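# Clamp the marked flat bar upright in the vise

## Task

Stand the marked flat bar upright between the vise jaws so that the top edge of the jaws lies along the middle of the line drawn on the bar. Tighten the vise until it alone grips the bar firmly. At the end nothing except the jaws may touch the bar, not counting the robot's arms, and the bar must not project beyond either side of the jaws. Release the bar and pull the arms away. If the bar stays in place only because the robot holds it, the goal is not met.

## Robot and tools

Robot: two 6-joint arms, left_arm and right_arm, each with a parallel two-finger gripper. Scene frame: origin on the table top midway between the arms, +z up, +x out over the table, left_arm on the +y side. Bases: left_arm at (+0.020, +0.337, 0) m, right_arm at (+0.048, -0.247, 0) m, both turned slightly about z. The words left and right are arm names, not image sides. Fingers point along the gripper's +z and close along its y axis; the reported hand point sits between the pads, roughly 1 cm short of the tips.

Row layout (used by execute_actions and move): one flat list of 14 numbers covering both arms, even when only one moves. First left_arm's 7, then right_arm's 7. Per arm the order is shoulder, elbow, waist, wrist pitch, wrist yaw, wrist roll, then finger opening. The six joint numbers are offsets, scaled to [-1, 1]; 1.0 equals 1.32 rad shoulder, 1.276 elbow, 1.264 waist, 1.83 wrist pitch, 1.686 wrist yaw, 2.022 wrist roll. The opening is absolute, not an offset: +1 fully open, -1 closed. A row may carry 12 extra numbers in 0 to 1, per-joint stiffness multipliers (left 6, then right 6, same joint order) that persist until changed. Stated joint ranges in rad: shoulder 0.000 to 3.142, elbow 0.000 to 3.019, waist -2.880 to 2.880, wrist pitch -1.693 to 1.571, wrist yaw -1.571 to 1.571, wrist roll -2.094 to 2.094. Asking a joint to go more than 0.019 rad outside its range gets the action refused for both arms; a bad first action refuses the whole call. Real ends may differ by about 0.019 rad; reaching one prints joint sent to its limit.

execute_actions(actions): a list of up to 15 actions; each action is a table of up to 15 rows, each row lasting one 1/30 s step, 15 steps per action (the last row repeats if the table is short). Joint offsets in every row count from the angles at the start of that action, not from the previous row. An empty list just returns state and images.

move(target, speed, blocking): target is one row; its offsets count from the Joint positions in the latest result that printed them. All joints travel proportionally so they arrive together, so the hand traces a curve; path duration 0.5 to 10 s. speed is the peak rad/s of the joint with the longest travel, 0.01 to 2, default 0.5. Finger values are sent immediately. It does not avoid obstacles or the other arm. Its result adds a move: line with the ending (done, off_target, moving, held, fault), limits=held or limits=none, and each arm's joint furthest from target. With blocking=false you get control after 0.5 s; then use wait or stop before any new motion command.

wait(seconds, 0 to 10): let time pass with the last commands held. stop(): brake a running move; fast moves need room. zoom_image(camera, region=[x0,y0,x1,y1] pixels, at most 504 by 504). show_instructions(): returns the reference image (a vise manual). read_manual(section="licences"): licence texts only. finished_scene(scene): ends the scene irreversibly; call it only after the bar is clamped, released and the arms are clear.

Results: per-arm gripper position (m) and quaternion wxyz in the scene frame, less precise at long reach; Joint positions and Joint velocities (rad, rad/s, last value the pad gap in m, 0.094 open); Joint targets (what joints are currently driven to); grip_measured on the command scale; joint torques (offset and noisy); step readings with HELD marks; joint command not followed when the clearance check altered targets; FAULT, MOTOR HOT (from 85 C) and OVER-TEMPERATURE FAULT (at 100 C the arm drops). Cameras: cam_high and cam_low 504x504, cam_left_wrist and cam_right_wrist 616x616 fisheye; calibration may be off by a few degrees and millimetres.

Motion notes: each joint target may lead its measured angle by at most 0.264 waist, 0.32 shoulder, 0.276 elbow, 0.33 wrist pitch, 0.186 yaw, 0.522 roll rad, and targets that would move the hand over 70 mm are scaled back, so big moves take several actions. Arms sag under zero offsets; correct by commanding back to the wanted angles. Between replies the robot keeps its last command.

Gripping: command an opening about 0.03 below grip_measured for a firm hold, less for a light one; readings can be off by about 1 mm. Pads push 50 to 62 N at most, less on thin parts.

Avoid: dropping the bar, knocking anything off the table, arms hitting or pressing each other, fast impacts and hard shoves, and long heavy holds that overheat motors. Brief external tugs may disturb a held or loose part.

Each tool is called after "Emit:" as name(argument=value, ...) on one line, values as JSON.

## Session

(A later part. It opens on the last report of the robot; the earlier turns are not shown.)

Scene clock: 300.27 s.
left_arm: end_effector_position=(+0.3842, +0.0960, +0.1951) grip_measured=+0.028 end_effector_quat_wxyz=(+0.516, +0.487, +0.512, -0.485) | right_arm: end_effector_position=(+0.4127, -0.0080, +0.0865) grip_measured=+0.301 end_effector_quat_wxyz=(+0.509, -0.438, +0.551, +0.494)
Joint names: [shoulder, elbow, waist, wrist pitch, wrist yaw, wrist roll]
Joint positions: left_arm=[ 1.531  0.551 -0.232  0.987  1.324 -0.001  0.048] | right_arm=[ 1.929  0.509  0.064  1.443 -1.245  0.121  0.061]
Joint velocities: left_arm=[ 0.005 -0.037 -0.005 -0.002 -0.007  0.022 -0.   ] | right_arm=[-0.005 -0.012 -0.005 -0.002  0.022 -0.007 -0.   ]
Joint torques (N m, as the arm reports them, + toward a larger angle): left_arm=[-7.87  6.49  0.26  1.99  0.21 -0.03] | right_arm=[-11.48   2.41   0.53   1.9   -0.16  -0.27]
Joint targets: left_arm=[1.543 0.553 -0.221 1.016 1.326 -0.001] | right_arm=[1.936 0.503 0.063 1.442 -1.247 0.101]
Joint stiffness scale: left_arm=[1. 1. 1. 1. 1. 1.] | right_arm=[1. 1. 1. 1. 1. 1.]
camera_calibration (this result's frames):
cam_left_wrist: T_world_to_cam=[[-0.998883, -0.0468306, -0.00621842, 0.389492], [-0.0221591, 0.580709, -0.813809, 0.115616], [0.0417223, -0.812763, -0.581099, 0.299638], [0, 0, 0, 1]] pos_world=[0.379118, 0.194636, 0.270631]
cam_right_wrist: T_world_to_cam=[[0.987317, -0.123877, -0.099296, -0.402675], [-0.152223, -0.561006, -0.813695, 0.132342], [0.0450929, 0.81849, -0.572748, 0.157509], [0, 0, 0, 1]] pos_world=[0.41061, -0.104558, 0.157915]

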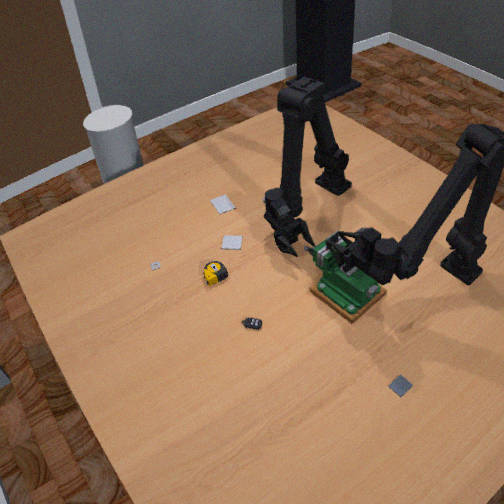

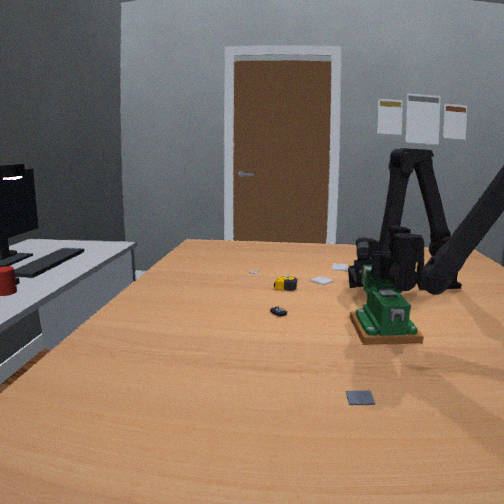

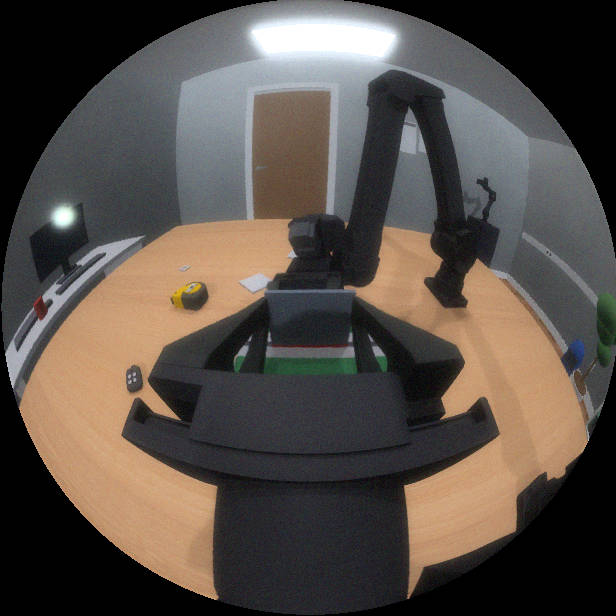

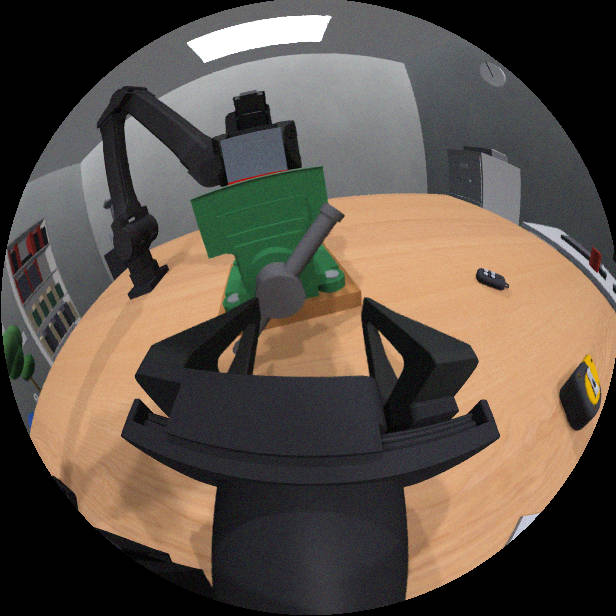

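Emit:
zoom_image(camera="cam_left_wrist", region=[262, 338, 312, 356])

Emit:
zoom_image(camera="cam_left_wrist", region=[310, 338, 360, 356])

Emit:
zoom_image(camera="cam_right_wrist", region=[190, 160, 250, 205])

Emit:
zoom_image(camera="cam_right_wrist", region=[265, 145, 325, 190])

Region (262, 338, 312, 356) of cam_left_wrist's 616x616 image, scaled by 10.080, with more detail than that image has; it fills the top 181 rows of this view, and the rest is white.

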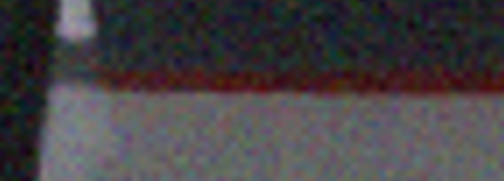

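Region (310, 338, 360, 356) of cam_left_wrist's 616x616 image, scaled by 10.080, with more detail than that image has; it fills the top 181 rows of this view, and the rest is white.

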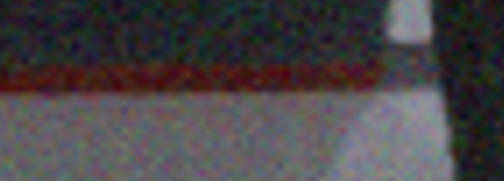

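Region (190, 160, 250, 205) of cam_right_wrist's 616x616 image, scaled by 8.400, with more detail than that image has; it fills the top 378 rows of this view, and the rest is white.

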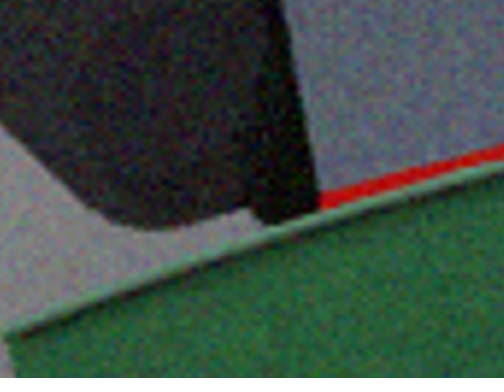

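Region (265, 145, 325, 190) of cam_right_wrist's 616x616 image, scaled by 8.400, with more detail than that image has; it fills the top 378 rows of this view, and the rest is white.

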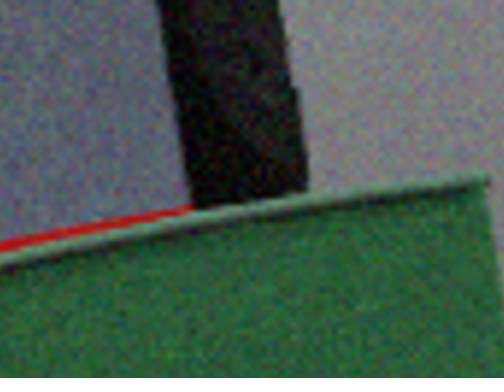

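Emit:
zoom_image(camera="cam_high", region=[300, 220, 400, 300])

Emit:
zoom_image(camera="cam_low", region=[340, 220, 440, 320])

Region (300, 220, 400, 300) of cam_high's 504x504 image, scaled by 5.040, with more detail than that image has; it fills the top 403 rows of this view, and the rest is white.

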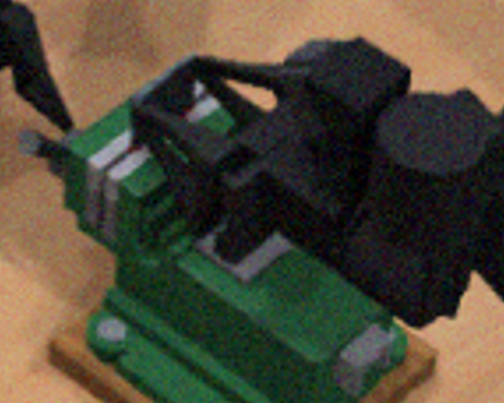

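Region (340, 220, 440, 320) of cam_low's 504x504 image, scaled by 5.040, with more detail than that image has.

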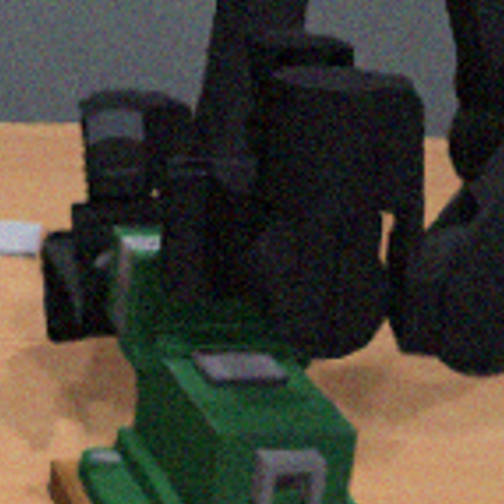

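Emit:
execute_actions(actions=[[[0.009,0.002,0.009,0.016,0.001,0.004,0.0,0.005,-0.005,-0.001,-0.001,-0.001,-0.01,0.3],[0.0095,0.002,0.009,0.0165,0.001,0.008,0.0,0.005,-0.005,-0.001,-0.001,-0.001,-0.01,0.3],[0.010,0.002,0.009,0.017,0.001,0.011,0.0,0.005,-0.005,-0.001,-0.001,-0.001,-0.01,0.3],[0.0105,0.002,0.009,0.0175,0.001,0.013,0.0,0.005,-0.005,-0.001,-0.001,-0.001,-0.01,0.3],[0.011,0.002,0.009,0.0175,0.001,0.015,0.0,0.005,-0.005,-0.001,-0.001,-0.001,-0.01,0.3],[0.011,0.002,0.009,0.0175,0.001,0.016,0.0,0.005,-0.005,-0.001,-0.001,-0.001,-0.01,0.3],[0.011,0.002,0.009,0.0175,0.001,0.017,0.0,0.005,-0.005,-0.001,-0.001,-0.001,-0.01,0.3]]])

Emit:
zoom_image(camera="cam_right_wrist", region=[210, 150, 300, 195])

Emit:
zoom_image(camera="cam_left_wrist", region=[260, 335, 360, 360])

Scene clock: 318.40 s.
left_arm: end_effector_position=(+0.3844, +0.0960, +0.1942) grip_measured=+0.028 end_effector_quat_wxyz=(+0.521, +0.493, +0.507, -0.479) | right_arm: end_effector_position=(+0.4127, -0.0080, +0.0865) grip_measured=+0.301 end_effector_quat_wxyz=(+0.510, -0.440, +0.550, +0.493)
Joint names: [shoulder, elbow, waist, wrist pitch, wrist yaw, wrist roll]
Joint positions: left_arm=[ 1.533  0.551 -0.232  0.987  1.324  0.024  0.048] | right_arm=[ 1.929  0.509  0.064  1.443 -1.245  0.116  0.061]
Joint velocities: left_arm=[-0.005 -0.012 -0.005 -0.002 -0.037 -0.022  0.001] | right_arm=[ 0.005  0.002 -0.005  0.002 -0.022 -0.022 -0.001]
Joint torques (N m, as the arm reports them, + toward a larger angle): left_arm=[-8.05  6.44  0.41  1.92  0.17  0.02] | right_arm=[-11.5    2.37   0.54   1.85  -0.16  -0.23]
Joint targets: left_arm=[1.545 0.553 -0.221 1.019 1.326 0.034] | right_arm=[1.936 0.503 0.062 1.441 -1.247 0.101]
Joint stiffness scale: left_arm=[1. 1. 1. 1. 1. 1.] | right_arm=[1. 1. 1. 1. 1. 1.]
Step readings (joint positions):
0: left_arm=[1.531 0.551 -0.232 0.987 1.324 -0.001] | right_arm=[1.929 0.509 0.064 1.443 -1.245 0.116]
1: left_arm=[1.531 0.551 -0.232 0.987 1.324 -0.001] | right_arm=[1.929 0.509 0.064 1.443 -1.245 0.116]
2: left_arm=[1.531 0.551 -0.232 0.987 1.324 0.000] | right_arm=[1.929 0.509 0.064 1.443 -1.245 0.116]
4: left_arm=[1.531 0.551 -0.232 0.987 1.324 0.006] | right_arm=[1.929 0.509 0.064 1.443 -1.245 0.116]
8: left_arm=[1.532 0.551 -0.232 0.987 1.324 0.017] | right_arm=[1.929 0.509 0.064 1.443 -1.245 0.116]
15: Joint positions above
camera_calibration (this result's frames):
cam_left_wrist: T_world_to_cam=[[-0.998499, -0.0468337, -0.0284033, 0.393791], [-0.00417824, 0.582174, -0.813054, 0.107726], [0.054614, -0.811714, -0.581496, 0.294123], [0, 0, 0, 1]] pos_world=[0.377586, 0.194471, 0.269804]
cam_right_wrist: T_world_to_cam=[[0.987753, -0.123968, -0.09474, -0.40325], [-0.148547, -0.561477, -0.81405, 0.130851], [0.0477214, 0.818154, -0.573016, 0.156445], [0, 0, 0, 1]] pos_world=[0.410283, -0.104516, 0.157961]

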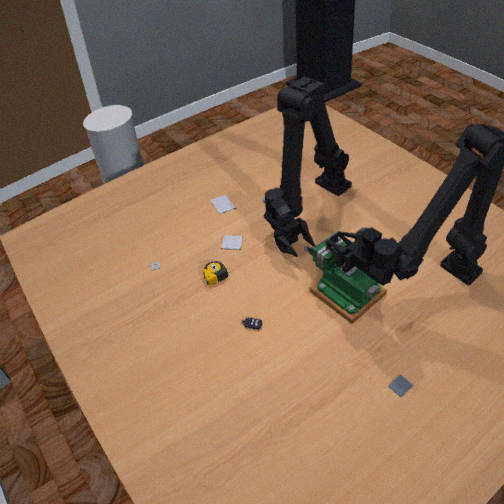

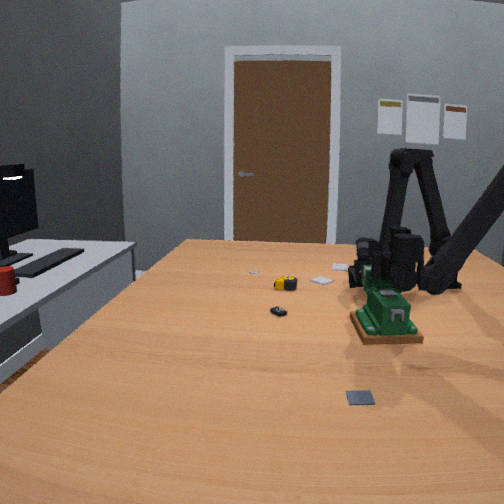

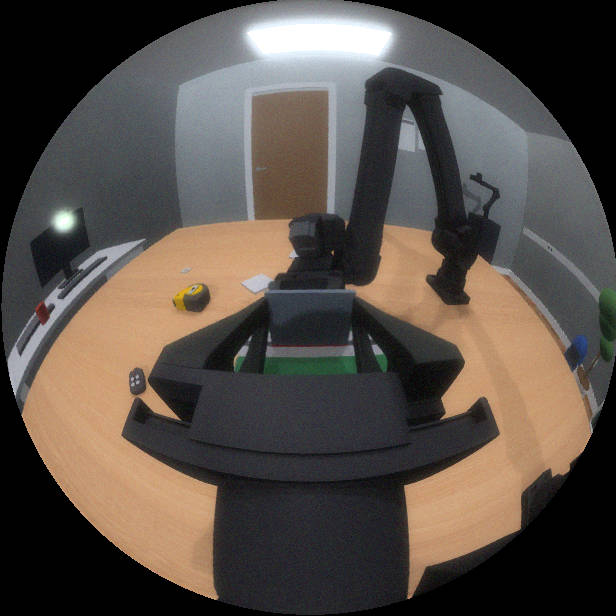

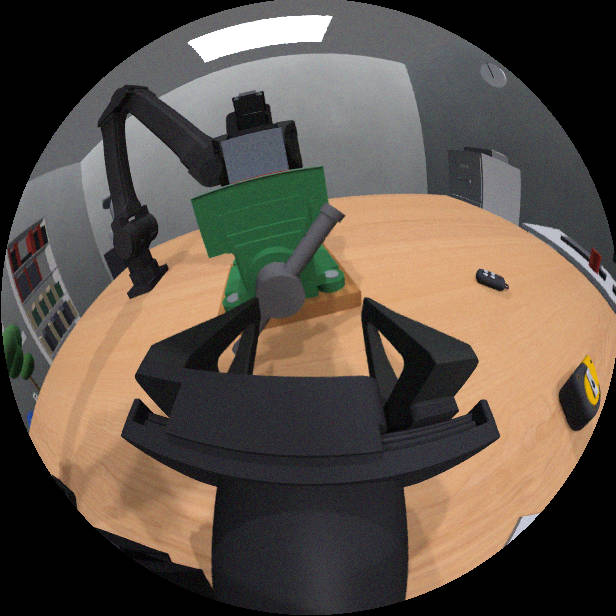

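Region (210, 150, 300, 195) of cam_right_wrist's 616x616 image, scaled by 5.600, with more detail than that image has.

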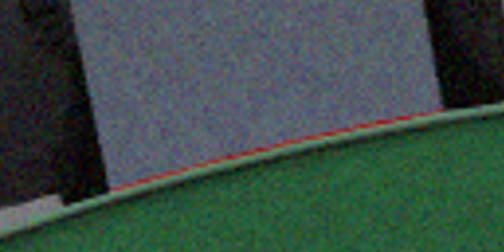

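Region (260, 335, 360, 360) of cam_left_wrist's 616x616 image, scaled by 5.040, with more detail than that image has; it fills the top 126 rows of this view, and the rest is white.

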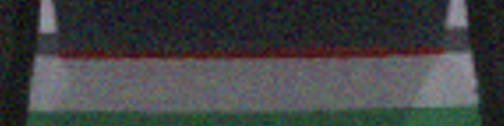

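Emit:
execute_actions(actions=[[[0.005,0.002,0.009,0.012,0.001,0.002,0.0,0.005,-0.005,-0.001,-0.001,-0.001,-0.87,0.3]],[[0.005,0.002,0.009,0.012,0.001,0.002,0.0,0.005,-0.005,0.007,-0.001,0,-0.16,0.3],[0.005,0.002,0.009,0.012,0.001,0.002,0.0,0.005,-0.005,0.014,-0.001,0,-0.16,0.3],[0.005,0.002,0.009,0.012,0.001,0.002,0.0,0.005,-0.005,0.022,-0.001,0,-0.16,0.3],[0.005,0.002,0.009,0.012,0.001,0.002,0.0,0.005,-0.005,0.030,-0.001,0,-0.16,0.3],[0.005,0.002,0.009,0.012,0.001,0.002,0.0,0.005,-0.005,0.038,-0.001,0,-0.16,0.3],[0.005,0.002,0.009,0.012,0.001,0.002,0.0,0.005,-0.005,0.046,-0.001,0,-0.16,0.3],[0.005,0.002,0.009,0.012,0.001,0.002,0.0,0.005,-0.005,0.054,-0.001,0,-0.16,0.3],[0.005,0.002,0.009,0.012,0.001,0.002,0.0,0.005,-0.005,0.062,-0.001,0,-0.16,0.3],[0.005,0.002,0.009,0.012,0.001,0.002,0.0,0.005,-0.005,0.070,-0.001,0,-0.16,0.3],[0.005,0.002,0.009,0.012,0.001,0.002,0.0,0.005,-0.005,0.070,-0.001,0,-0.13,0.3],[0.005,0.002,0.009,0.012,0.001,0.002,0.0,0.005,-0.005,0.070,-0.001,0,-0.09,0.3],[0.005,0.002,0.009,0.012,0.001,0.002,0.0,0.005,-0.005,0.070,-0.001,0,-0.05,0.3],[0.005,0.002,0.009,0.012,0.001,0.002,0.0,0.005,-0.005,0.070,-0.001,0,-0.01,0.3],[0.005,0.002,0.009,0.012,0.001,0.002,0.0,0.005,-0.005,0.070,-0.001,0,0.03,0.3],[0.005,0.002,0.009,0.012,0.001,0.002,0.0,0.005,-0.005,0.070,-0.001,0,0.07,0.3]],[[0.005,0.002,0.009,0.012,0.001,0.002,0.0,0.005,-0.005,0.008,-0.001,-0.005,0.14,0.3],[0.005,0.002,0.009,0.012,0.001,0.002,0.0,0.005,-0.005,0.008,-0.001,-0.005,0.18,0.3],[0.005,0.002,0.009,0.012,0.001,0.002,0.0,0.005,-0.005,0.008,-0.001,-0.005,0.22,0.3],[0.005,0.002,0.009,0.012,0.001,0.002,0.0,0.005,-0.005,0.008,-0.001,-0.005,0.26,0.3],[0.005,0.002,0.009,0.012,0.001,0.002,0.0,0.005,-0.005,0.008,-0.001,-0.005,0.30,0.3],[0.005,0.002,0.009,0.012,0.001,0.002,0.0,0.005,-0.005,0.008,-0.001,-0.005,0.34,0.3],[0.005,0.002,0.009,0.012,0.001,0.002,0.0,0.005,-0.005,0.008,-0.001,-0.005,0.38,0.3],[0.005,0.002,0.009,0.012,0.001,0.002,0.0,0.005,-0.005,0.008,-0.001,-0.005,0.42,0.3],[0.005,0.002,0.009,0.012,0.001,0.002,0.0,0.005,-0.005,0.008,-0.001,-0.005,0.45,0.3],[0.005,0.002,0.009,0.012,0.001,0.002,0.0,0.005,-0.005,0.008,-0.001,-0.005,0.48,0.3]]])

Emit:
zoom_image(camera="cam_left_wrist", region=[260, 335, 360, 360])

Scene clock: 325.13 s.
left_arm: end_effector_position=(+0.3844, +0.0960, +0.1942) grip_measured=+0.028 end_effector_quat_wxyz=(+0.521, +0.493, +0.506, -0.478) | right_arm: end_effector_position=(+0.3920, +0.0217, +0.0859) grip_measured=+0.301 end_effector_quat_wxyz=(+0.633, -0.613, +0.349, +0.321)
Joint names: [shoulder, elbow, waist, wrist pitch, wrist yaw, wrist roll]
Joint positions: left_arm=[ 1.533  0.551 -0.232  0.987  1.324  0.026  0.048] | right_arm=[ 1.929  0.509  0.148  1.438 -1.241 -0.567  0.061]
Joint velocities: left_arm=[-0.005 -0.002 -0.015 -0.012  0.022  0.066  0.001] | right_arm=[-0.005 -0.007 -0.024 -0.002 -0.066  0.608 -0.001]
Joint torques (N m, as the arm reports them, + toward a larger angle): left_arm=[-8.8   6.33  0.88  1.78  0.15 -0.08] | right_arm=[-11.51   2.35   2.06   2.    -0.46   0.37]
Joint targets: left_arm=[1.539 0.553 -0.221 1.009 1.326 0.030] | right_arm=[1.936 0.503 0.161 1.441 -1.251 -0.437]
Joint stiffness scale: left_arm=[1. 1. 1. 1. 1. 1.] | right_arm=[1. 1. 1. 1. 1. 1.]
Step readings (joint positions; steps 1 to 15: 1st action; 16 to 30: 2nd action; 31 to 45: 3rd action):
0: left_arm=[1.533 0.551 -0.232 0.987 1.324 0.026] | right_arm=[1.929 0.509 0.064 1.443 -1.245 0.116]
1: left_arm=[1.533 0.551 -0.232 0.987 1.324 0.026] | right_arm=[1.929 0.509 0.064 1.443 -1.245 0.040]
2: left_arm=[1.533 0.551 -0.232 0.987 1.324 0.026] | right_arm=[1.929 0.509 0.064 1.443 -1.245 -0.058]
4: left_arm=[1.533 0.551 -0.232 0.987 1.324 0.026] | right_arm=[1.929 0.509 0.064 1.443 -1.245 -0.253]
8: left_arm=[1.533 0.551 -0.232 0.987 1.324 0.026] | right_arm=[1.929 0.509 0.064 1.443 -1.245 -0.641]
15: left_arm=[1.533 0.551 -0.232 0.987 1.324 0.026] | right_arm=[1.929 0.509 0.064 1.443 -1.245 -1.305]
16: left_arm=[1.533 0.551 -0.232 0.987 1.324 0.026] | right_arm=[1.929 0.509 0.064 1.443 -1.245 -1.368]
17: left_arm=[1.533 0.551 -0.232 0.987 1.324 0.026] | right_arm=[1.929 0.509 0.064 1.443 -1.245 -1.417]
19: left_arm=[1.533 0.551 -0.232 0.987 1.324 0.026] | right_arm=[1.929 0.509 0.070 1.443 -1.245 -1.488]
23: left_arm=[1.533 0.551 -0.232 0.987 1.324 0.026] | right_arm=[1.929 0.509 0.108 1.443 -1.245 -1.562]
30: left_arm=[1.533 0.551 -0.232 0.987 1.324 0.026] | right_arm=[1.929 0.509 0.151 1.443 -1.243 -1.407]
31: left_arm=[1.533 0.551 -0.232 0.987 1.324 0.026] | right_arm=[1.929 0.509 0.151 1.441 -1.240 -1.359]
32: left_arm=[1.533 0.551 -0.232 0.987 1.324 0.026] | right_arm=[1.929 0.509 0.151 1.441 -1.240 -1.307]
34: left_arm=[1.533 0.551 -0.232 0.987 1.324 0.026] | right_arm=[1.929 0.509 0.150 1.441 -1.239 -1.186]
38: left_arm=[1.533 0.551 -0.232 0.987 1.324 0.026] | right_arm=[1.929 0.509 0.148 1.440 -1.239 -0.906]
45: Joint positions above
camera_calibration (this result's frames):
cam_left_wrist: T_world_to_cam=[[-0.998443, -0.0468328, -0.0303098, 0.394139], [-0.00263119, 0.582261, -0.812998, 0.107112], [0.0557231, -0.811652, -0.581477, 0.293688], [0, 0, 0, 1]] pos_world=[0.377442, 0.194463, 0.269801]
cam_right_wrist: T_world_to_cam=[[0.833496, -0.0408173, 0.551016, -0.37601], [0.421122, -0.598672, -0.681358, -0.0899796], [0.357689, 0.799954, -0.481801, 0.00375952], [0, 0, 0, 1]] pos_world=[0.34995, -0.0722234, 0.14769]

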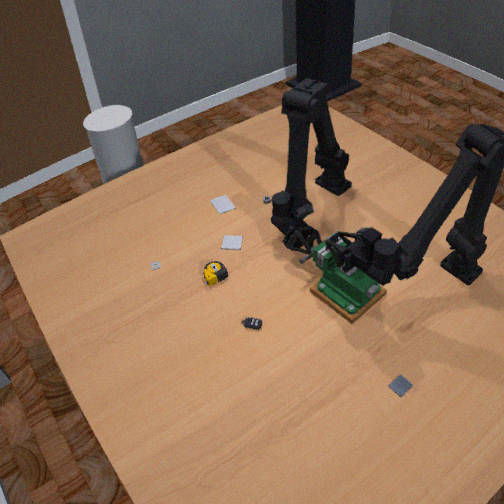

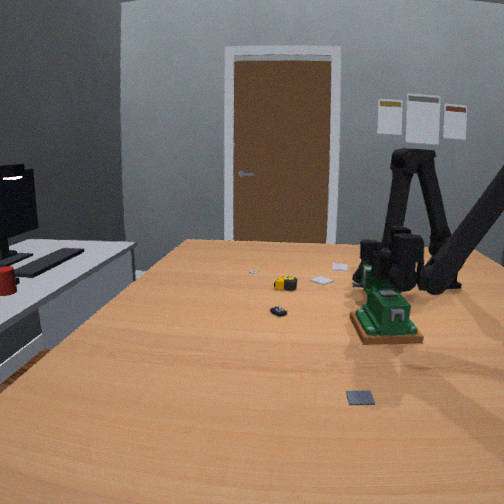

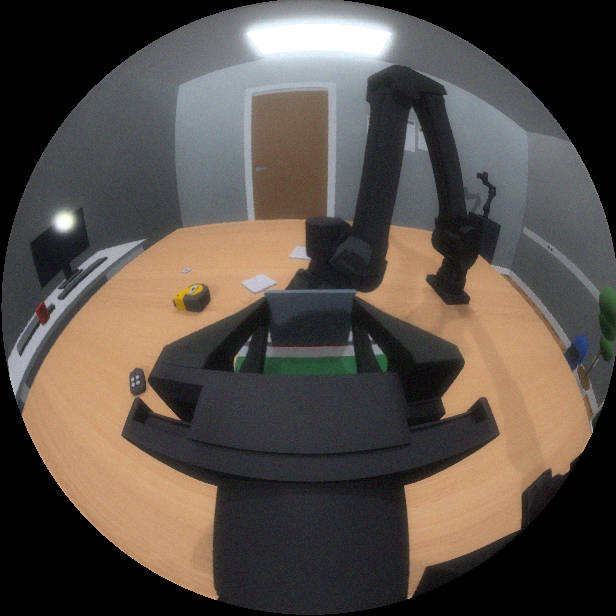

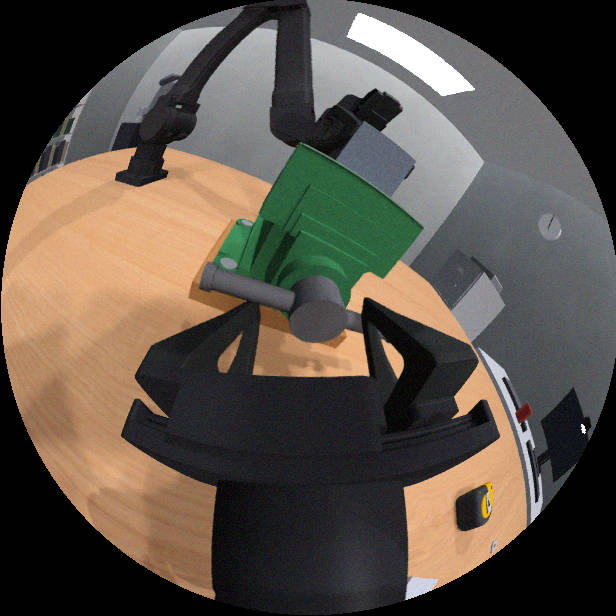

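Region (260, 335, 360, 360) of cam_left_wrist's 616x616 image, scaled by 5.040, with more detail than that image has; it fills the top 126 rows of this view, and the rest is white.

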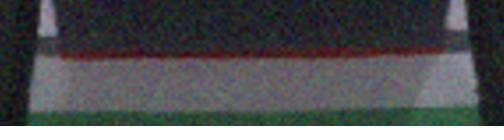

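Emit:
execute_actions(actions=[[[0.005,0.002,0.009,0.012,0.001,0.002,0.0,0.005,-0.005,0.010,0.001,-0.006,0.08,0.3],[0.005,0.002,0.009,0.012,0.001,0.002,0.0,0.005,-0.005,0.010,0.001,-0.006,0.095,0.3],[0.005,0.002,0.009,0.012,0.001,0.002,0.0,0.005,-0.005,0.010,0.001,-0.006,0.11,0.3],[0.005,0.002,0.009,0.012,0.001,0.002,0.0,0.005,-0.005,0.010,0.001,-0.006,0.125,0.3],[0.005,0.002,0.009,0.012,0.001,0.002,0.0,0.005,-0.005,0.010,0.001,-0.006,0.14,0.3],[0.005,0.002,0.009,0.012,0.001,0.002,0.0,0.005,-0.005,0.010,0.001,-0.006,0.155,0.3],[0.005,0.002,0.009,0.012,0.001,0.002,0.0,0.005,-0.005,0.010,0.001,-0.006,0.17,0.3],[0.005,0.002,0.009,0.012,0.001,0.002,0.0,0.005,-0.005,0.010,0.001,-0.006,0.185,0.3],[0.005,0.002,0.009,0.012,0.001,0.002,0.0,0.005,-0.005,0.010,0.001,-0.006,0.20,0.3],[0.005,0.002,0.009,0.012,0.001,0.002,0.0,0.005,-0.005,0.010,0.001,-0.006,0.21,0.3]]])

Emit:
zoom_image(camera="cam_left_wrist", region=[260, 335, 360, 360])

Scene clock: 328.17 s.
left_arm: end_effector_position=(+0.3844, +0.0960, +0.1942) grip_measured=+0.028 end_effector_quat_wxyz=(+0.521, +0.493, +0.506, -0.478) | right_arm: end_effector_position=(+0.3914, +0.0217, +0.0861) grip_measured=+0.301 end_effector_quat_wxyz=(+0.566, -0.542, +0.450, +0.428)
Joint names: [shoulder, elbow, waist, wrist pitch, wrist yaw, wrist roll]
Joint positions: left_arm=[ 1.533  0.551 -0.232  0.987  1.324  0.026  0.048] | right_arm=[ 1.929  0.509  0.148  1.441 -1.245 -0.21   0.061]
Joint velocities: left_arm=[-0.015 -0.002 -0.024  0.002 -0.007 -0.007 -0.001] | right_arm=[-0.015  0.012 -0.005  0.012  0.081  0.227 -0.001]
Joint torques (N m, as the arm reports them, + toward a larger angle): left_arm=[-8.82  6.18  1.46  1.56  0.16  0.03] | right_arm=[-11.49   2.35   1.8    1.74  -0.37   0.34]
Joint targets: left_arm=[1.539 0.553 -0.221 1.009 1.326 0.030] | right_arm=[1.936 0.503 0.160 1.440 -1.252 -0.142]
Joint stiffness scale: left_arm=[1. 1. 1. 1. 1. 1.] | right_arm=[1. 1. 1. 1. 1. 1.]
Step readings (joint positions):
0: left_arm=[1.533 0.551 -0.232 0.987 1.324 0.026] | right_arm=[1.929 0.509 0.148 1.438 -1.243 -0.469]
1: left_arm=[1.533 0.551 -0.232 0.987 1.324 0.026] | right_arm=[1.929 0.509 0.148 1.438 -1.243 -0.464]
2: left_arm=[1.533 0.551 -0.232 0.987 1.324 0.026] | right_arm=[1.929 0.509 0.148 1.438 -1.243 -0.454]
4: left_arm=[1.533 0.551 -0.232 0.987 1.324 0.026] | right_arm=[1.929 0.509 0.148 1.438 -1.244 -0.423]
8: left_arm=[1.533 0.551 -0.232 0.987 1.324 0.026] | right_arm=[1.929 0.509 0.148 1.438 -1.245 -0.333]
15: Joint positions above
camera_calibration (this result's frames):
cam_left_wrist: T_world_to_cam=[[-0.998443, -0.0468328, -0.0303098, 0.394139], [-0.00263119, 0.582261, -0.812998, 0.107112], [0.0557231, -0.811652, -0.581477, 0.293688], [0, 0, 0, 1]] pos_world=[0.377442, 0.194463, 0.269801]
cam_right_wrist: T_world_to_cam=[[0.972863, -0.0423686, 0.22747, -0.402319], [0.160555, -0.584292, -0.795503, 0.0219954], [0.166614, 0.810437, -0.561634, 0.0855314], [0, 0, 0, 1]] pos_world=[0.373619, -0.0735117, 0.157051]

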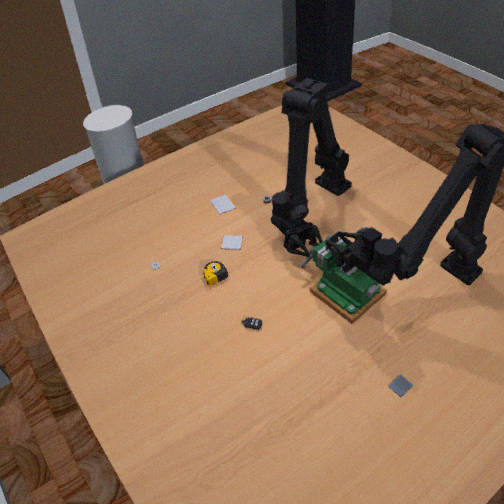

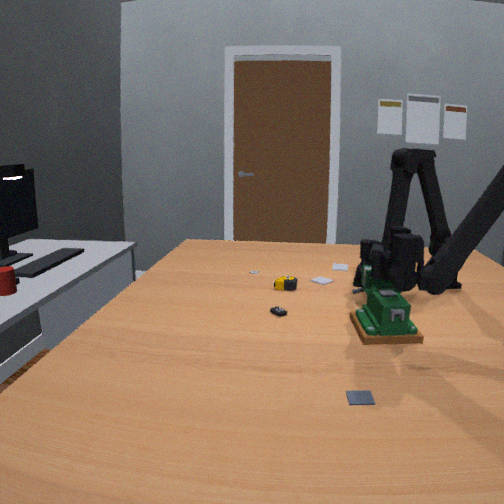

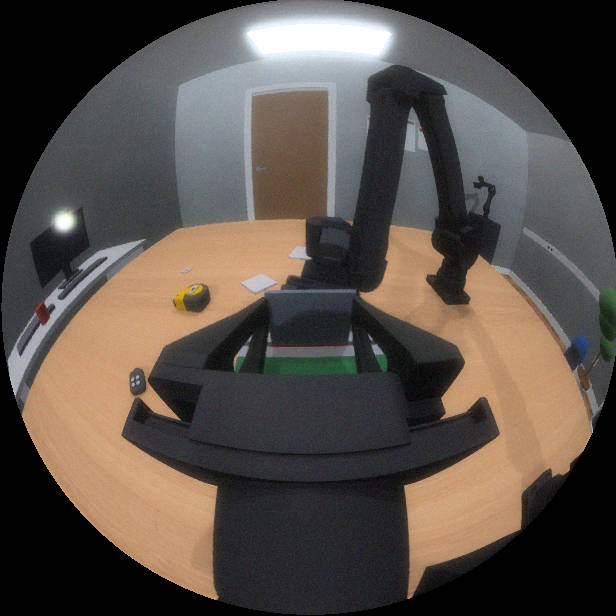

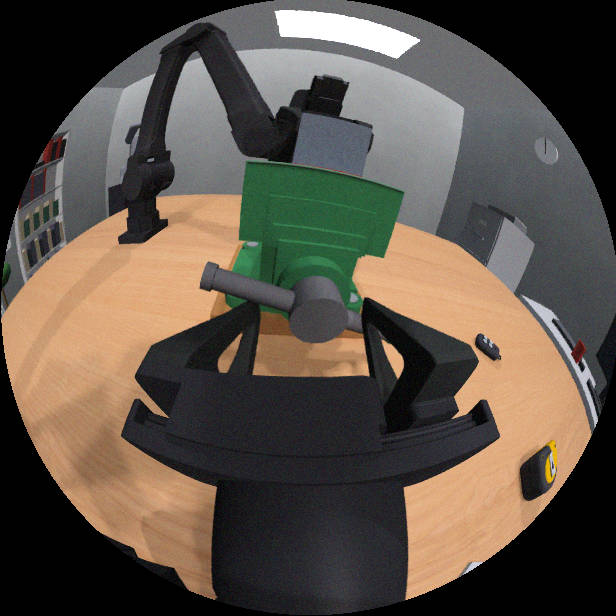

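Region (260, 335, 360, 360) of cam_left_wrist's 616x616 image, scaled by 5.040, with more detail than that image has; it fills the top 126 rows of this view, and the rest is white.

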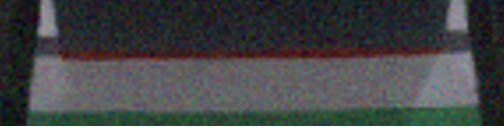

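Emit:
execute_actions(actions=[[[0.005,0.002,0.009,0.012,0.001,0.002,0.0,0.005,-0.005,0.010,-0.001,-0.004,0.05,0.3],[0.005,0.002,0.009,0.012,0.001,0.002,0.0,0.005,-0.005,0.010,-0.001,-0.004,0.072,0.3],[0.005,0.002,0.009,0.012,0.001,0.002,0.0,0.005,-0.005,0.010,-0.001,-0.004,0.094,0.3],[0.005,0.002,0.009,0.012,0.001,0.002,0.0,0.005,-0.005,0.010,-0.001,-0.004,0.116,0.3],[0.005,0.002,0.009,0.012,0.001,0.002,0.0,0.005,-0.005,0.010,-0.001,-0.004,0.138,0.3],[0.005,0.002,0.009,0.012,0.001,0.002,0.0,0.005,-0.005,0.010,-0.001,-0.004,0.16,0.3],[0.005,0.002,0.009,0.012,0.001,0.002,0.0,0.005,-0.005,0.010,-0.001,-0.004,0.182,0.3],[0.005,0.002,0.009,0.012,0.001,0.002,0.0,0.005,-0.005,0.010,-0.001,-0.004,0.204,0.3],[0.005,0.002,0.009,0.012,0.001,0.002,0.0,0.005,-0.005,0.010,-0.001,-0.004,0.226,0.3],[0.005,0.002,0.009,0.012,0.001,0.002,0.0,0.005,-0.005,0.010,-0.001,-0.004,0.248,0.3],[0.005,0.002,0.009,0.012,0.001,0.002,0.0,0.005,-0.005,0.010,-0.001,-0.004,0.27,0.3]]])

Emit:
zoom_image(camera="cam_left_wrist", region=[260, 335, 360, 360])

Scene clock: 330.57 s.
left_arm: end_effector_position=(+0.3844, +0.0960, +0.1942) grip_measured=+0.028 end_effector_quat_wxyz=(+0.521, +0.493, +0.506, -0.478) | right_arm: end_effector_position=(+0.3914, +0.0217, +0.0873) grip_measured=+0.301 end_effector_quat_wxyz=(+0.461, -0.432, +0.555, +0.541)
Joint names: [shoulder, elbow, waist, wrist pitch, wrist yaw, wrist roll]
Joint positions: left_arm=[ 1.533  0.551 -0.232  0.987  1.324  0.026  0.048] | right_arm=[ 1.929  0.509  0.148  1.448 -1.245  0.23   0.061]
Joint velocities: left_arm=[ 0.005 -0.012 -0.015  0.007 -0.051 -0.022  0.002] | right_arm=[-0.005  0.007 -0.015 -0.007 -0.037  0.432  0.   ]
Joint torques (N m, as the arm reports them, + toward a larger angle): left_arm=[-9.04  6.31  0.57  1.67  0.24 -0.02] | right_arm=[-11.6    2.41   1.87   1.54  -0.38   0.35]
Joint targets: left_arm=[1.539 0.553 -0.221 1.009 1.326 0.030] | right_arm=[1.936 0.503 0.160 1.439 -1.252 0.336]
Joint stiffness scale: left_arm=[1. 1. 1. 1. 1. 1.] | right_arm=[1. 1. 1. 1. 1. 1.]
Step readings (joint positions):
0: left_arm=[1.533 0.551 -0.232 0.987 1.324 0.026] | right_arm=[1.929 0.509 0.148 1.441 -1.245 -0.175]
1: left_arm=[1.533 0.551 -0.232 0.987 1.324 0.026] | right_arm=[1.929 0.509 0.148 1.441 -1.245 -0.170]
2: left_arm=[1.533 0.551 -0.232 0.987 1.324 0.026] | right_arm=[1.929 0.509 0.148 1.442 -1.245 -0.158]
4: left_arm=[1.533 0.551 -0.232 0.987 1.324 0.026] | right_arm=[1.929 0.509 0.148 1.443 -1.245 -0.116]
8: left_arm=[1.533 0.551 -0.232 0.987 1.324 0.026] | right_arm=[1.929 0.509 0.148 1.445 -1.245 0.013]
15: Joint positions above
camera_calibration (this result's frames):
cam_left_wrist: T_world_to_cam=[[-0.998443, -0.0468328, -0.0303098, 0.394139], [-0.00263119, 0.582261, -0.812998, 0.107112], [0.0557231, -0.811652, -0.581477, 0.293688], [0, 0, 0, 1]] pos_world=[0.377442, 0.194463, 0.269801]
cam_right_wrist: T_world_to_cam=[[0.97852, -0.038836, -0.202463, -0.367286], [-0.188436, -0.566821, -0.802001, 0.15972], [-0.0836135, 0.822925, -0.561963, 0.183887], [0, 0, 0, 1]] pos_world=[0.404869, -0.0750568, 0.157072]

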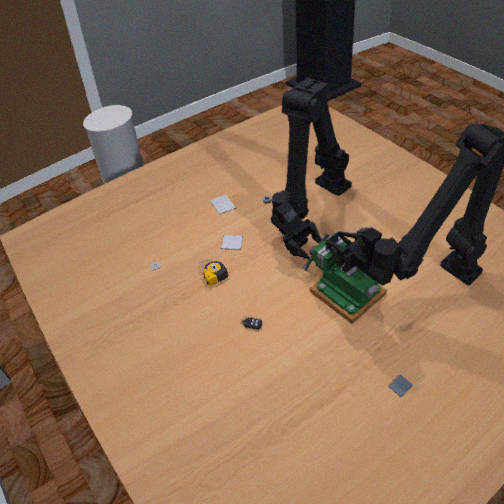

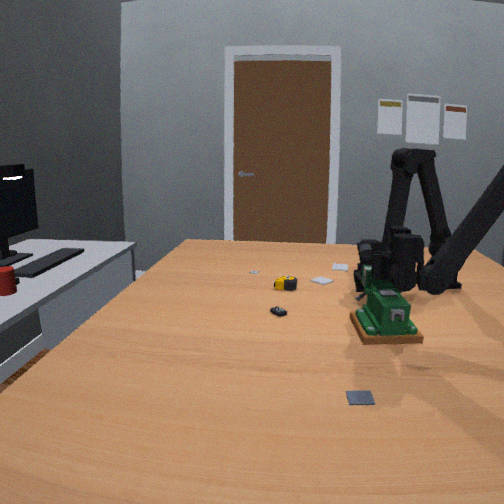

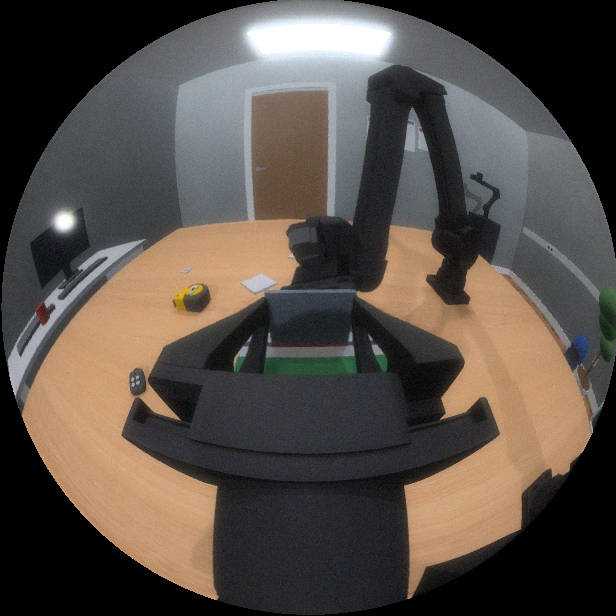

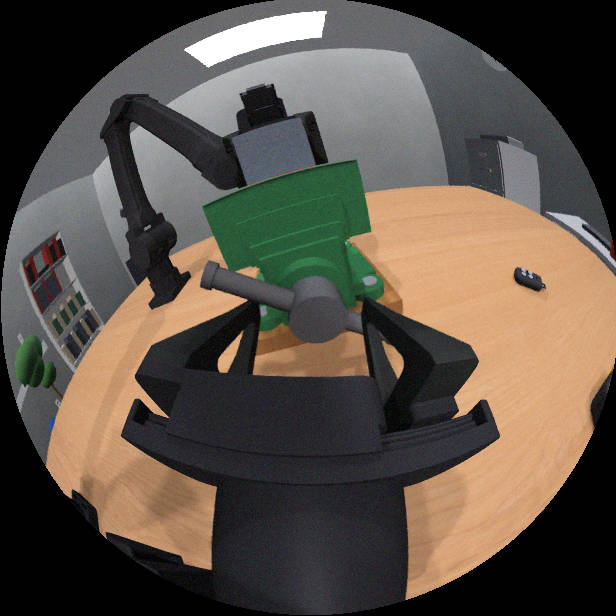

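Region (260, 335, 360, 360) of cam_left_wrist's 616x616 image, scaled by 5.040, with more detail than that image has; it fills the top 126 rows of this view, and the rest is white.

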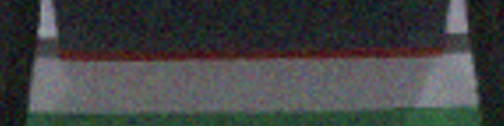

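Emit:
execute_actions(actions=[[[0.005,0.002,0.009,0.012,0.001,0.002,0.0,0.005,-0.005,0.010,-0.004,-0.004,0.07,0.3],[0.005,0.002,0.009,0.012,0.001,0.002,0.0,0.005,-0.005,0.010,-0.004,-0.004,0.09,0.3],[0.005,0.002,0.009,0.012,0.001,0.002,0.0,0.005,-0.005,0.010,-0.004,-0.004,0.11,0.3],[0.005,0.002,0.009,0.012,0.001,0.002,0.0,0.005,-0.005,0.010,-0.004,-0.004,0.13,0.3],[0.005,0.002,0.009,0.012,0.001,0.002,0.0,0.005,-0.005,0.010,-0.004,-0.004,0.15,0.3],[0.005,0.002,0.009,0.012,0.001,0.002,0.0,0.005,-0.005,0.010,-0.004,-0.004,0.17,0.3],[0.005,0.002,0.009,0.012,0.001,0.002,0.0,0.005,-0.005,0.010,-0.004,-0.004,0.19,0.3],[0.005,0.002,0.009,0.012,0.001,0.002,0.0,0.005,-0.005,0.010,-0.004,-0.004,0.21,0.3],[0.005,0.002,0.009,0.012,0.001,0.002,0.0,0.005,-0.005,0.010,-0.004,-0.004,0.23,0.3],[0.005,0.002,0.009,0.012,0.001,0.002,0.0,0.005,-0.005,0.010,-0.004,-0.004,0.25,0.3],[0.005,0.002,0.009,0.012,0.001,0.002,0.0,0.005,-0.005,0.010,-0.004,-0.004,0.27,0.3]]])

Emit:
zoom_image(camera="cam_left_wrist", region=[260, 335, 360, 360])

Scene clock: 334.70 s.
left_arm: end_effector_position=(+0.3844, +0.0960, +0.1942) grip_measured=+0.028 end_effector_quat_wxyz=(+0.521, +0.493, +0.506, -0.478) | right_arm: end_effector_position=(+0.3926, +0.0217, +0.0875) grip_measured=+0.301 end_effector_quat_wxyz=(+0.332, -0.297, +0.638, +0.628)
Joint names: [shoulder, elbow, waist, wrist pitch, wrist yaw, wrist roll]
Joint positions: left_arm=[ 1.533  0.551 -0.232  0.987  1.324  0.026  0.048] | right_arm=[ 1.928  0.509  0.148  1.448 -1.238  0.677  0.061]
Joint velocities: left_arm=[-0.005  0.012  0.005 -0.017  0.022 -0.007  0.001] | right_arm=[-0.015 -0.007 -0.005 -0.012  0.007  0.447  0.   ]
Joint torques (N m, as the arm reports them, + toward a larger angle): left_arm=[-9.31  6.38  0.81  1.66  0.26  0.03] | right_arm=[-11.55   2.45   1.8    1.6   -0.67   0.25]
Joint targets: left_arm=[1.539 0.553 -0.221 1.009 1.326 0.030] | right_arm=[1.935 0.503 0.160 1.440 -1.252 0.776]
Joint stiffness scale: left_arm=[1. 1. 1. 1. 1. 1.] | right_arm=[1. 1. 1. 1. 1. 1.]
Step readings (joint positions):
0: left_arm=[1.533 0.551 -0.232 0.987 1.324 0.026] | right_arm=[1.929 0.509 0.148 1.448 -1.244 0.302]
1: left_arm=[1.533 0.551 -0.232 0.987 1.324 0.026] | right_arm=[1.929 0.509 0.148 1.448 -1.244 0.307]
2: left_arm=[1.533 0.551 -0.232 0.987 1.324 0.026] | right_arm=[1.928 0.509 0.148 1.448 -1.244 0.319]
4: left_arm=[1.533 0.551 -0.232 0.987 1.324 0.026] | right_arm=[1.928 0.509 0.148 1.448 -1.244 0.359]
8: left_arm=[1.533 0.551 -0.232 0.987 1.324 0.026] | right_arm=[1.928 0.509 0.148 1.448 -1.241 0.478]
15: Joint positions above
camera_calibration (this result's frames):
cam_left_wrist: T_world_to_cam=[[-0.998425, -0.0472137, -0.0303094, 0.394234], [-0.00285357, 0.582258, -0.812999, 0.107197], [0.0560326, -0.811632, -0.581476, 0.293566], [0, 0, 0, 1]] pos_world=[0.37747, 0.194465, 0.269801]
cam_right_wrist: T_world_to_cam=[[0.795713, -0.0326102, -0.604796, -0.261608], [-0.51966, -0.549686, -0.654064, 0.276839], [-0.311118, 0.834735, -0.454338, 0.263817], [0, 0, 0, 1]] pos_world=[0.434105, -0.0765737, 0.142713]

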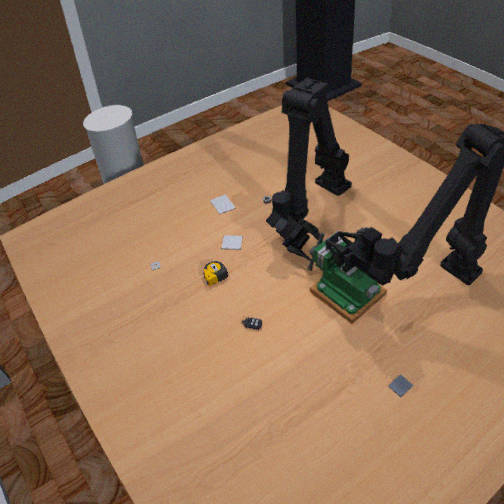

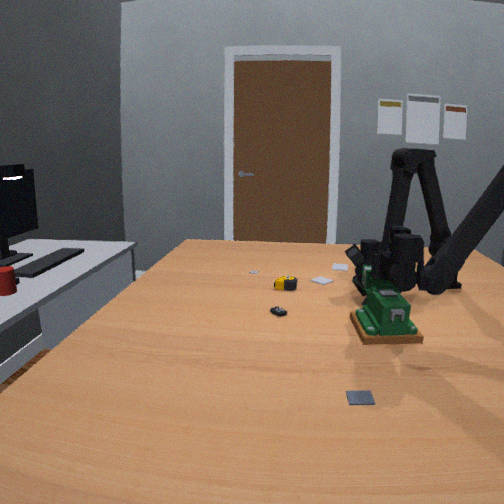

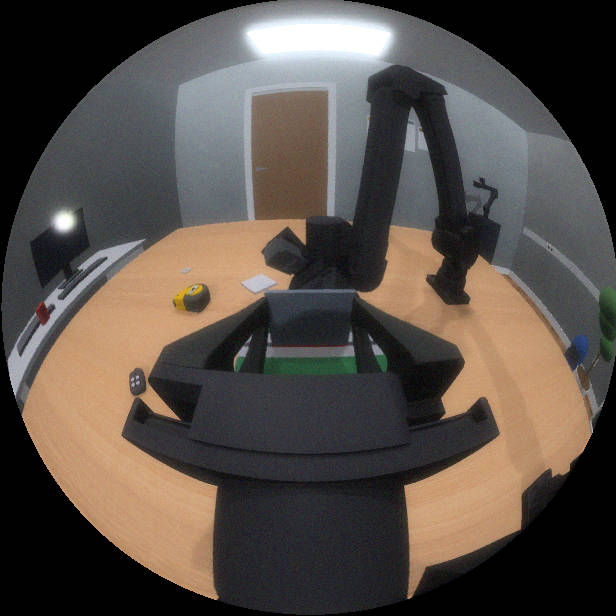

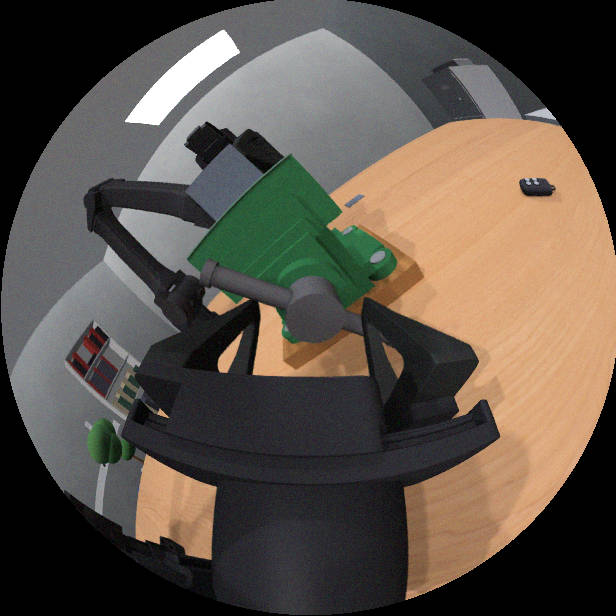

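Region (260, 335, 360, 360) of cam_left_wrist's 616x616 image, scaled by 5.040, with more detail than that image has; it fills the top 126 rows of this view, and the rest is white.

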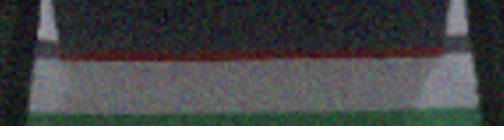

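Emit:
execute_actions(actions=[[[0.005,0.002,0.009,0.012,0.001,0.002,0.0,0.005,-0.005,0.010,-0.004,-0.008,0.07,0.3],[0.005,0.002,0.009,0.012,0.001,0.002,0.0,0.005,-0.005,0.010,-0.004,-0.008,0.09,0.3],[0.005,0.002,0.009,0.012,0.001,0.002,0.0,0.005,-0.005,0.010,-0.004,-0.008,0.11,0.3],[0.005,0.002,0.009,0.012,0.001,0.002,0.0,0.005,-0.005,0.010,-0.004,-0.008,0.13,0.3],[0.005,0.002,0.009,0.012,0.001,0.002,0.0,0.005,-0.005,0.010,-0.004,-0.008,0.15,0.3],[0.005,0.002,0.009,0.012,0.001,0.002,0.0,0.005,-0.005,0.010,-0.004,-0.008,0.17,0.3],[0.005,0.002,0.009,0.012,0.001,0.002,0.0,0.005,-0.005,0.010,-0.004,-0.008,0.19,0.3],[0.005,0.002,0.009,0.012,0.001,0.002,0.0,0.005,-0.005,0.010,-0.004,-0.008,0.21,0.3],[0.005,0.002,0.009,0.012,0.001,0.002,0.0,0.005,-0.005,0.010,-0.004,-0.008,0.23,0.3],[0.005,0.002,0.009,0.012,0.001,0.002,0.0,0.005,-0.005,0.010,-0.004,-0.008,0.25,0.3],[0.005,0.002,0.009,0.012,0.001,0.002,0.0,0.005,-0.005,0.010,-0.004,-0.008,0.27,0.3]]])

Emit:
zoom_image(camera="cam_left_wrist", region=[260, 335, 360, 360])

Scene clock: 336.87 s.
left_arm: end_effector_position=(+0.3844, +0.0959, +0.1942) grip_measured=+0.028 end_effector_quat_wxyz=(+0.521, +0.493, +0.506, -0.478) | right_arm: end_effector_position=(+0.3937, +0.0208, +0.0876) grip_measured=+0.301 end_effector_quat_wxyz=(+0.187, -0.146, +0.688, +0.686)
Joint names: [shoulder, elbow, waist, wrist pitch, wrist yaw, wrist roll]
Joint positions: left_arm=[ 1.533  0.551 -0.233  0.987  1.324  0.026  0.048] | right_arm=[ 1.928  0.509  0.145  1.448 -1.235  1.123  0.061]
Joint velocities: left_arm=[-0.024 -0.032 -0.005 -0.017  0.066 -0.081  0.   ] | right_arm=[-0.015 -0.002  0.005  0.007 -0.007  0.447  0.   ]
Joint torques (N m, as the arm reports them, + toward a larger angle): left_arm=[-8.76  6.25  1.05  1.68  0.23 -0.02] | right_arm=[-11.44   2.45   2.35   1.68  -0.77   0.28]
Joint targets: left_arm=[1.539 0.553 -0.221 1.009 1.326 0.030] | right_arm=[1.935 0.503 0.160 1.441 -1.251 1.223]
Joint stiffness scale: left_arm=[1. 1. 1. 1. 1. 1.] | right_arm=[1. 1. 1. 1. 1. 1.]
Step readings (joint positions):
0: left_arm=[1.533 0.551 -0.232 0.987 1.324 0.026] | right_arm=[1.928 0.509 0.147 1.448 -1.237 0.742]
1: left_arm=[1.533 0.551 -0.232 0.987 1.324 0.026] | right_arm=[1.928 0.509 0.147 1.448 -1.237 0.748]
2: left_arm=[1.533 0.551 -0.232 0.987 1.324 0.026] | right_arm=[1.928 0.509 0.147 1.448 -1.237 0.761]
4: left_arm=[1.533 0.551 -0.232 0.987 1.324 0.026] | right_arm=[1.928 0.509 0.147 1.448 -1.236 0.803]
8: left_arm=[1.533 0.551 -0.232 0.987 1.324 0.026] | right_arm=[1.928 0.509 0.146 1.448 -1.236 0.923]
15: Joint positions above
camera_calibration (this result's frames):
cam_left_wrist: T_world_to_cam=[[-0.998425, -0.0472137, -0.030309, 0.394202], [-0.00285384, 0.582257, -0.813, 0.107276], [0.0560324, -0.811633, -0.581475, 0.293458], [0, 0, 0, 1]] pos_world=[0.377444, 0.194329, 0.269801]
cam_right_wrist: T_world_to_cam=[[0.457117, -0.014698, -0.889285, -0.104635], [-0.754042, -0.536643, -0.378729, 0.344854], [-0.471662, 0.843681, -0.256392, 0.310527], [0, 0, 0, 1]] pos_world=[0.454329, -0.0784596, 0.117173]

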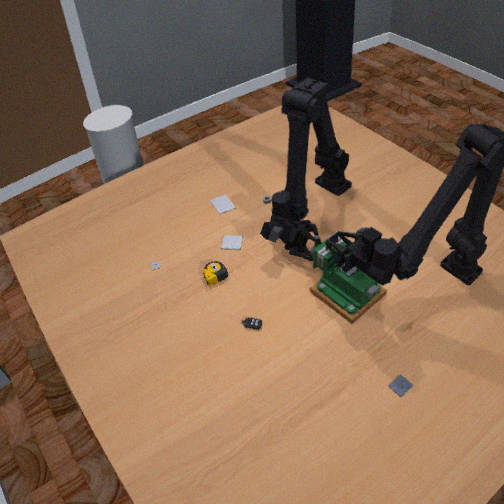

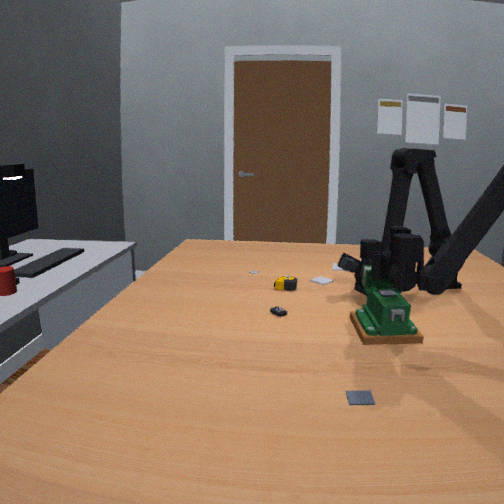

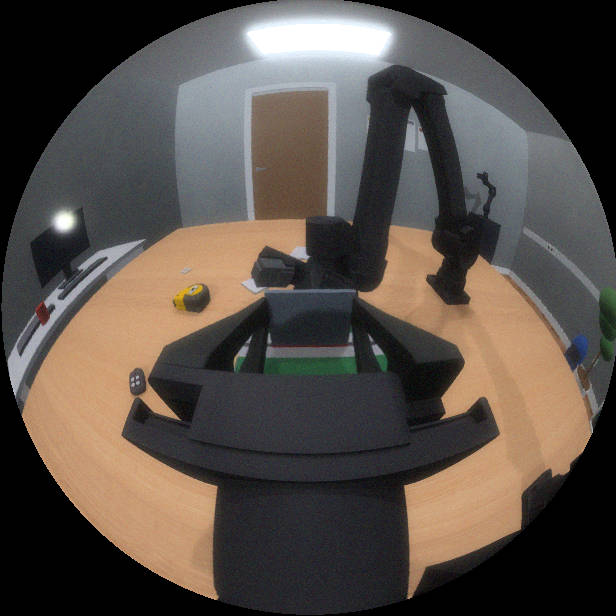

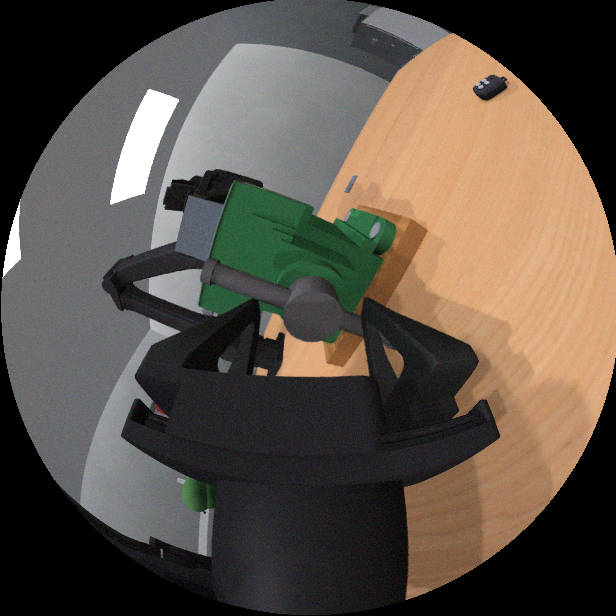

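Region (260, 335, 360, 360) of cam_left_wrist's 616x616 image, scaled by 5.040, with more detail than that image has; it fills the top 126 rows of this view, and the rest is white.

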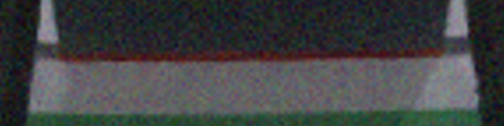

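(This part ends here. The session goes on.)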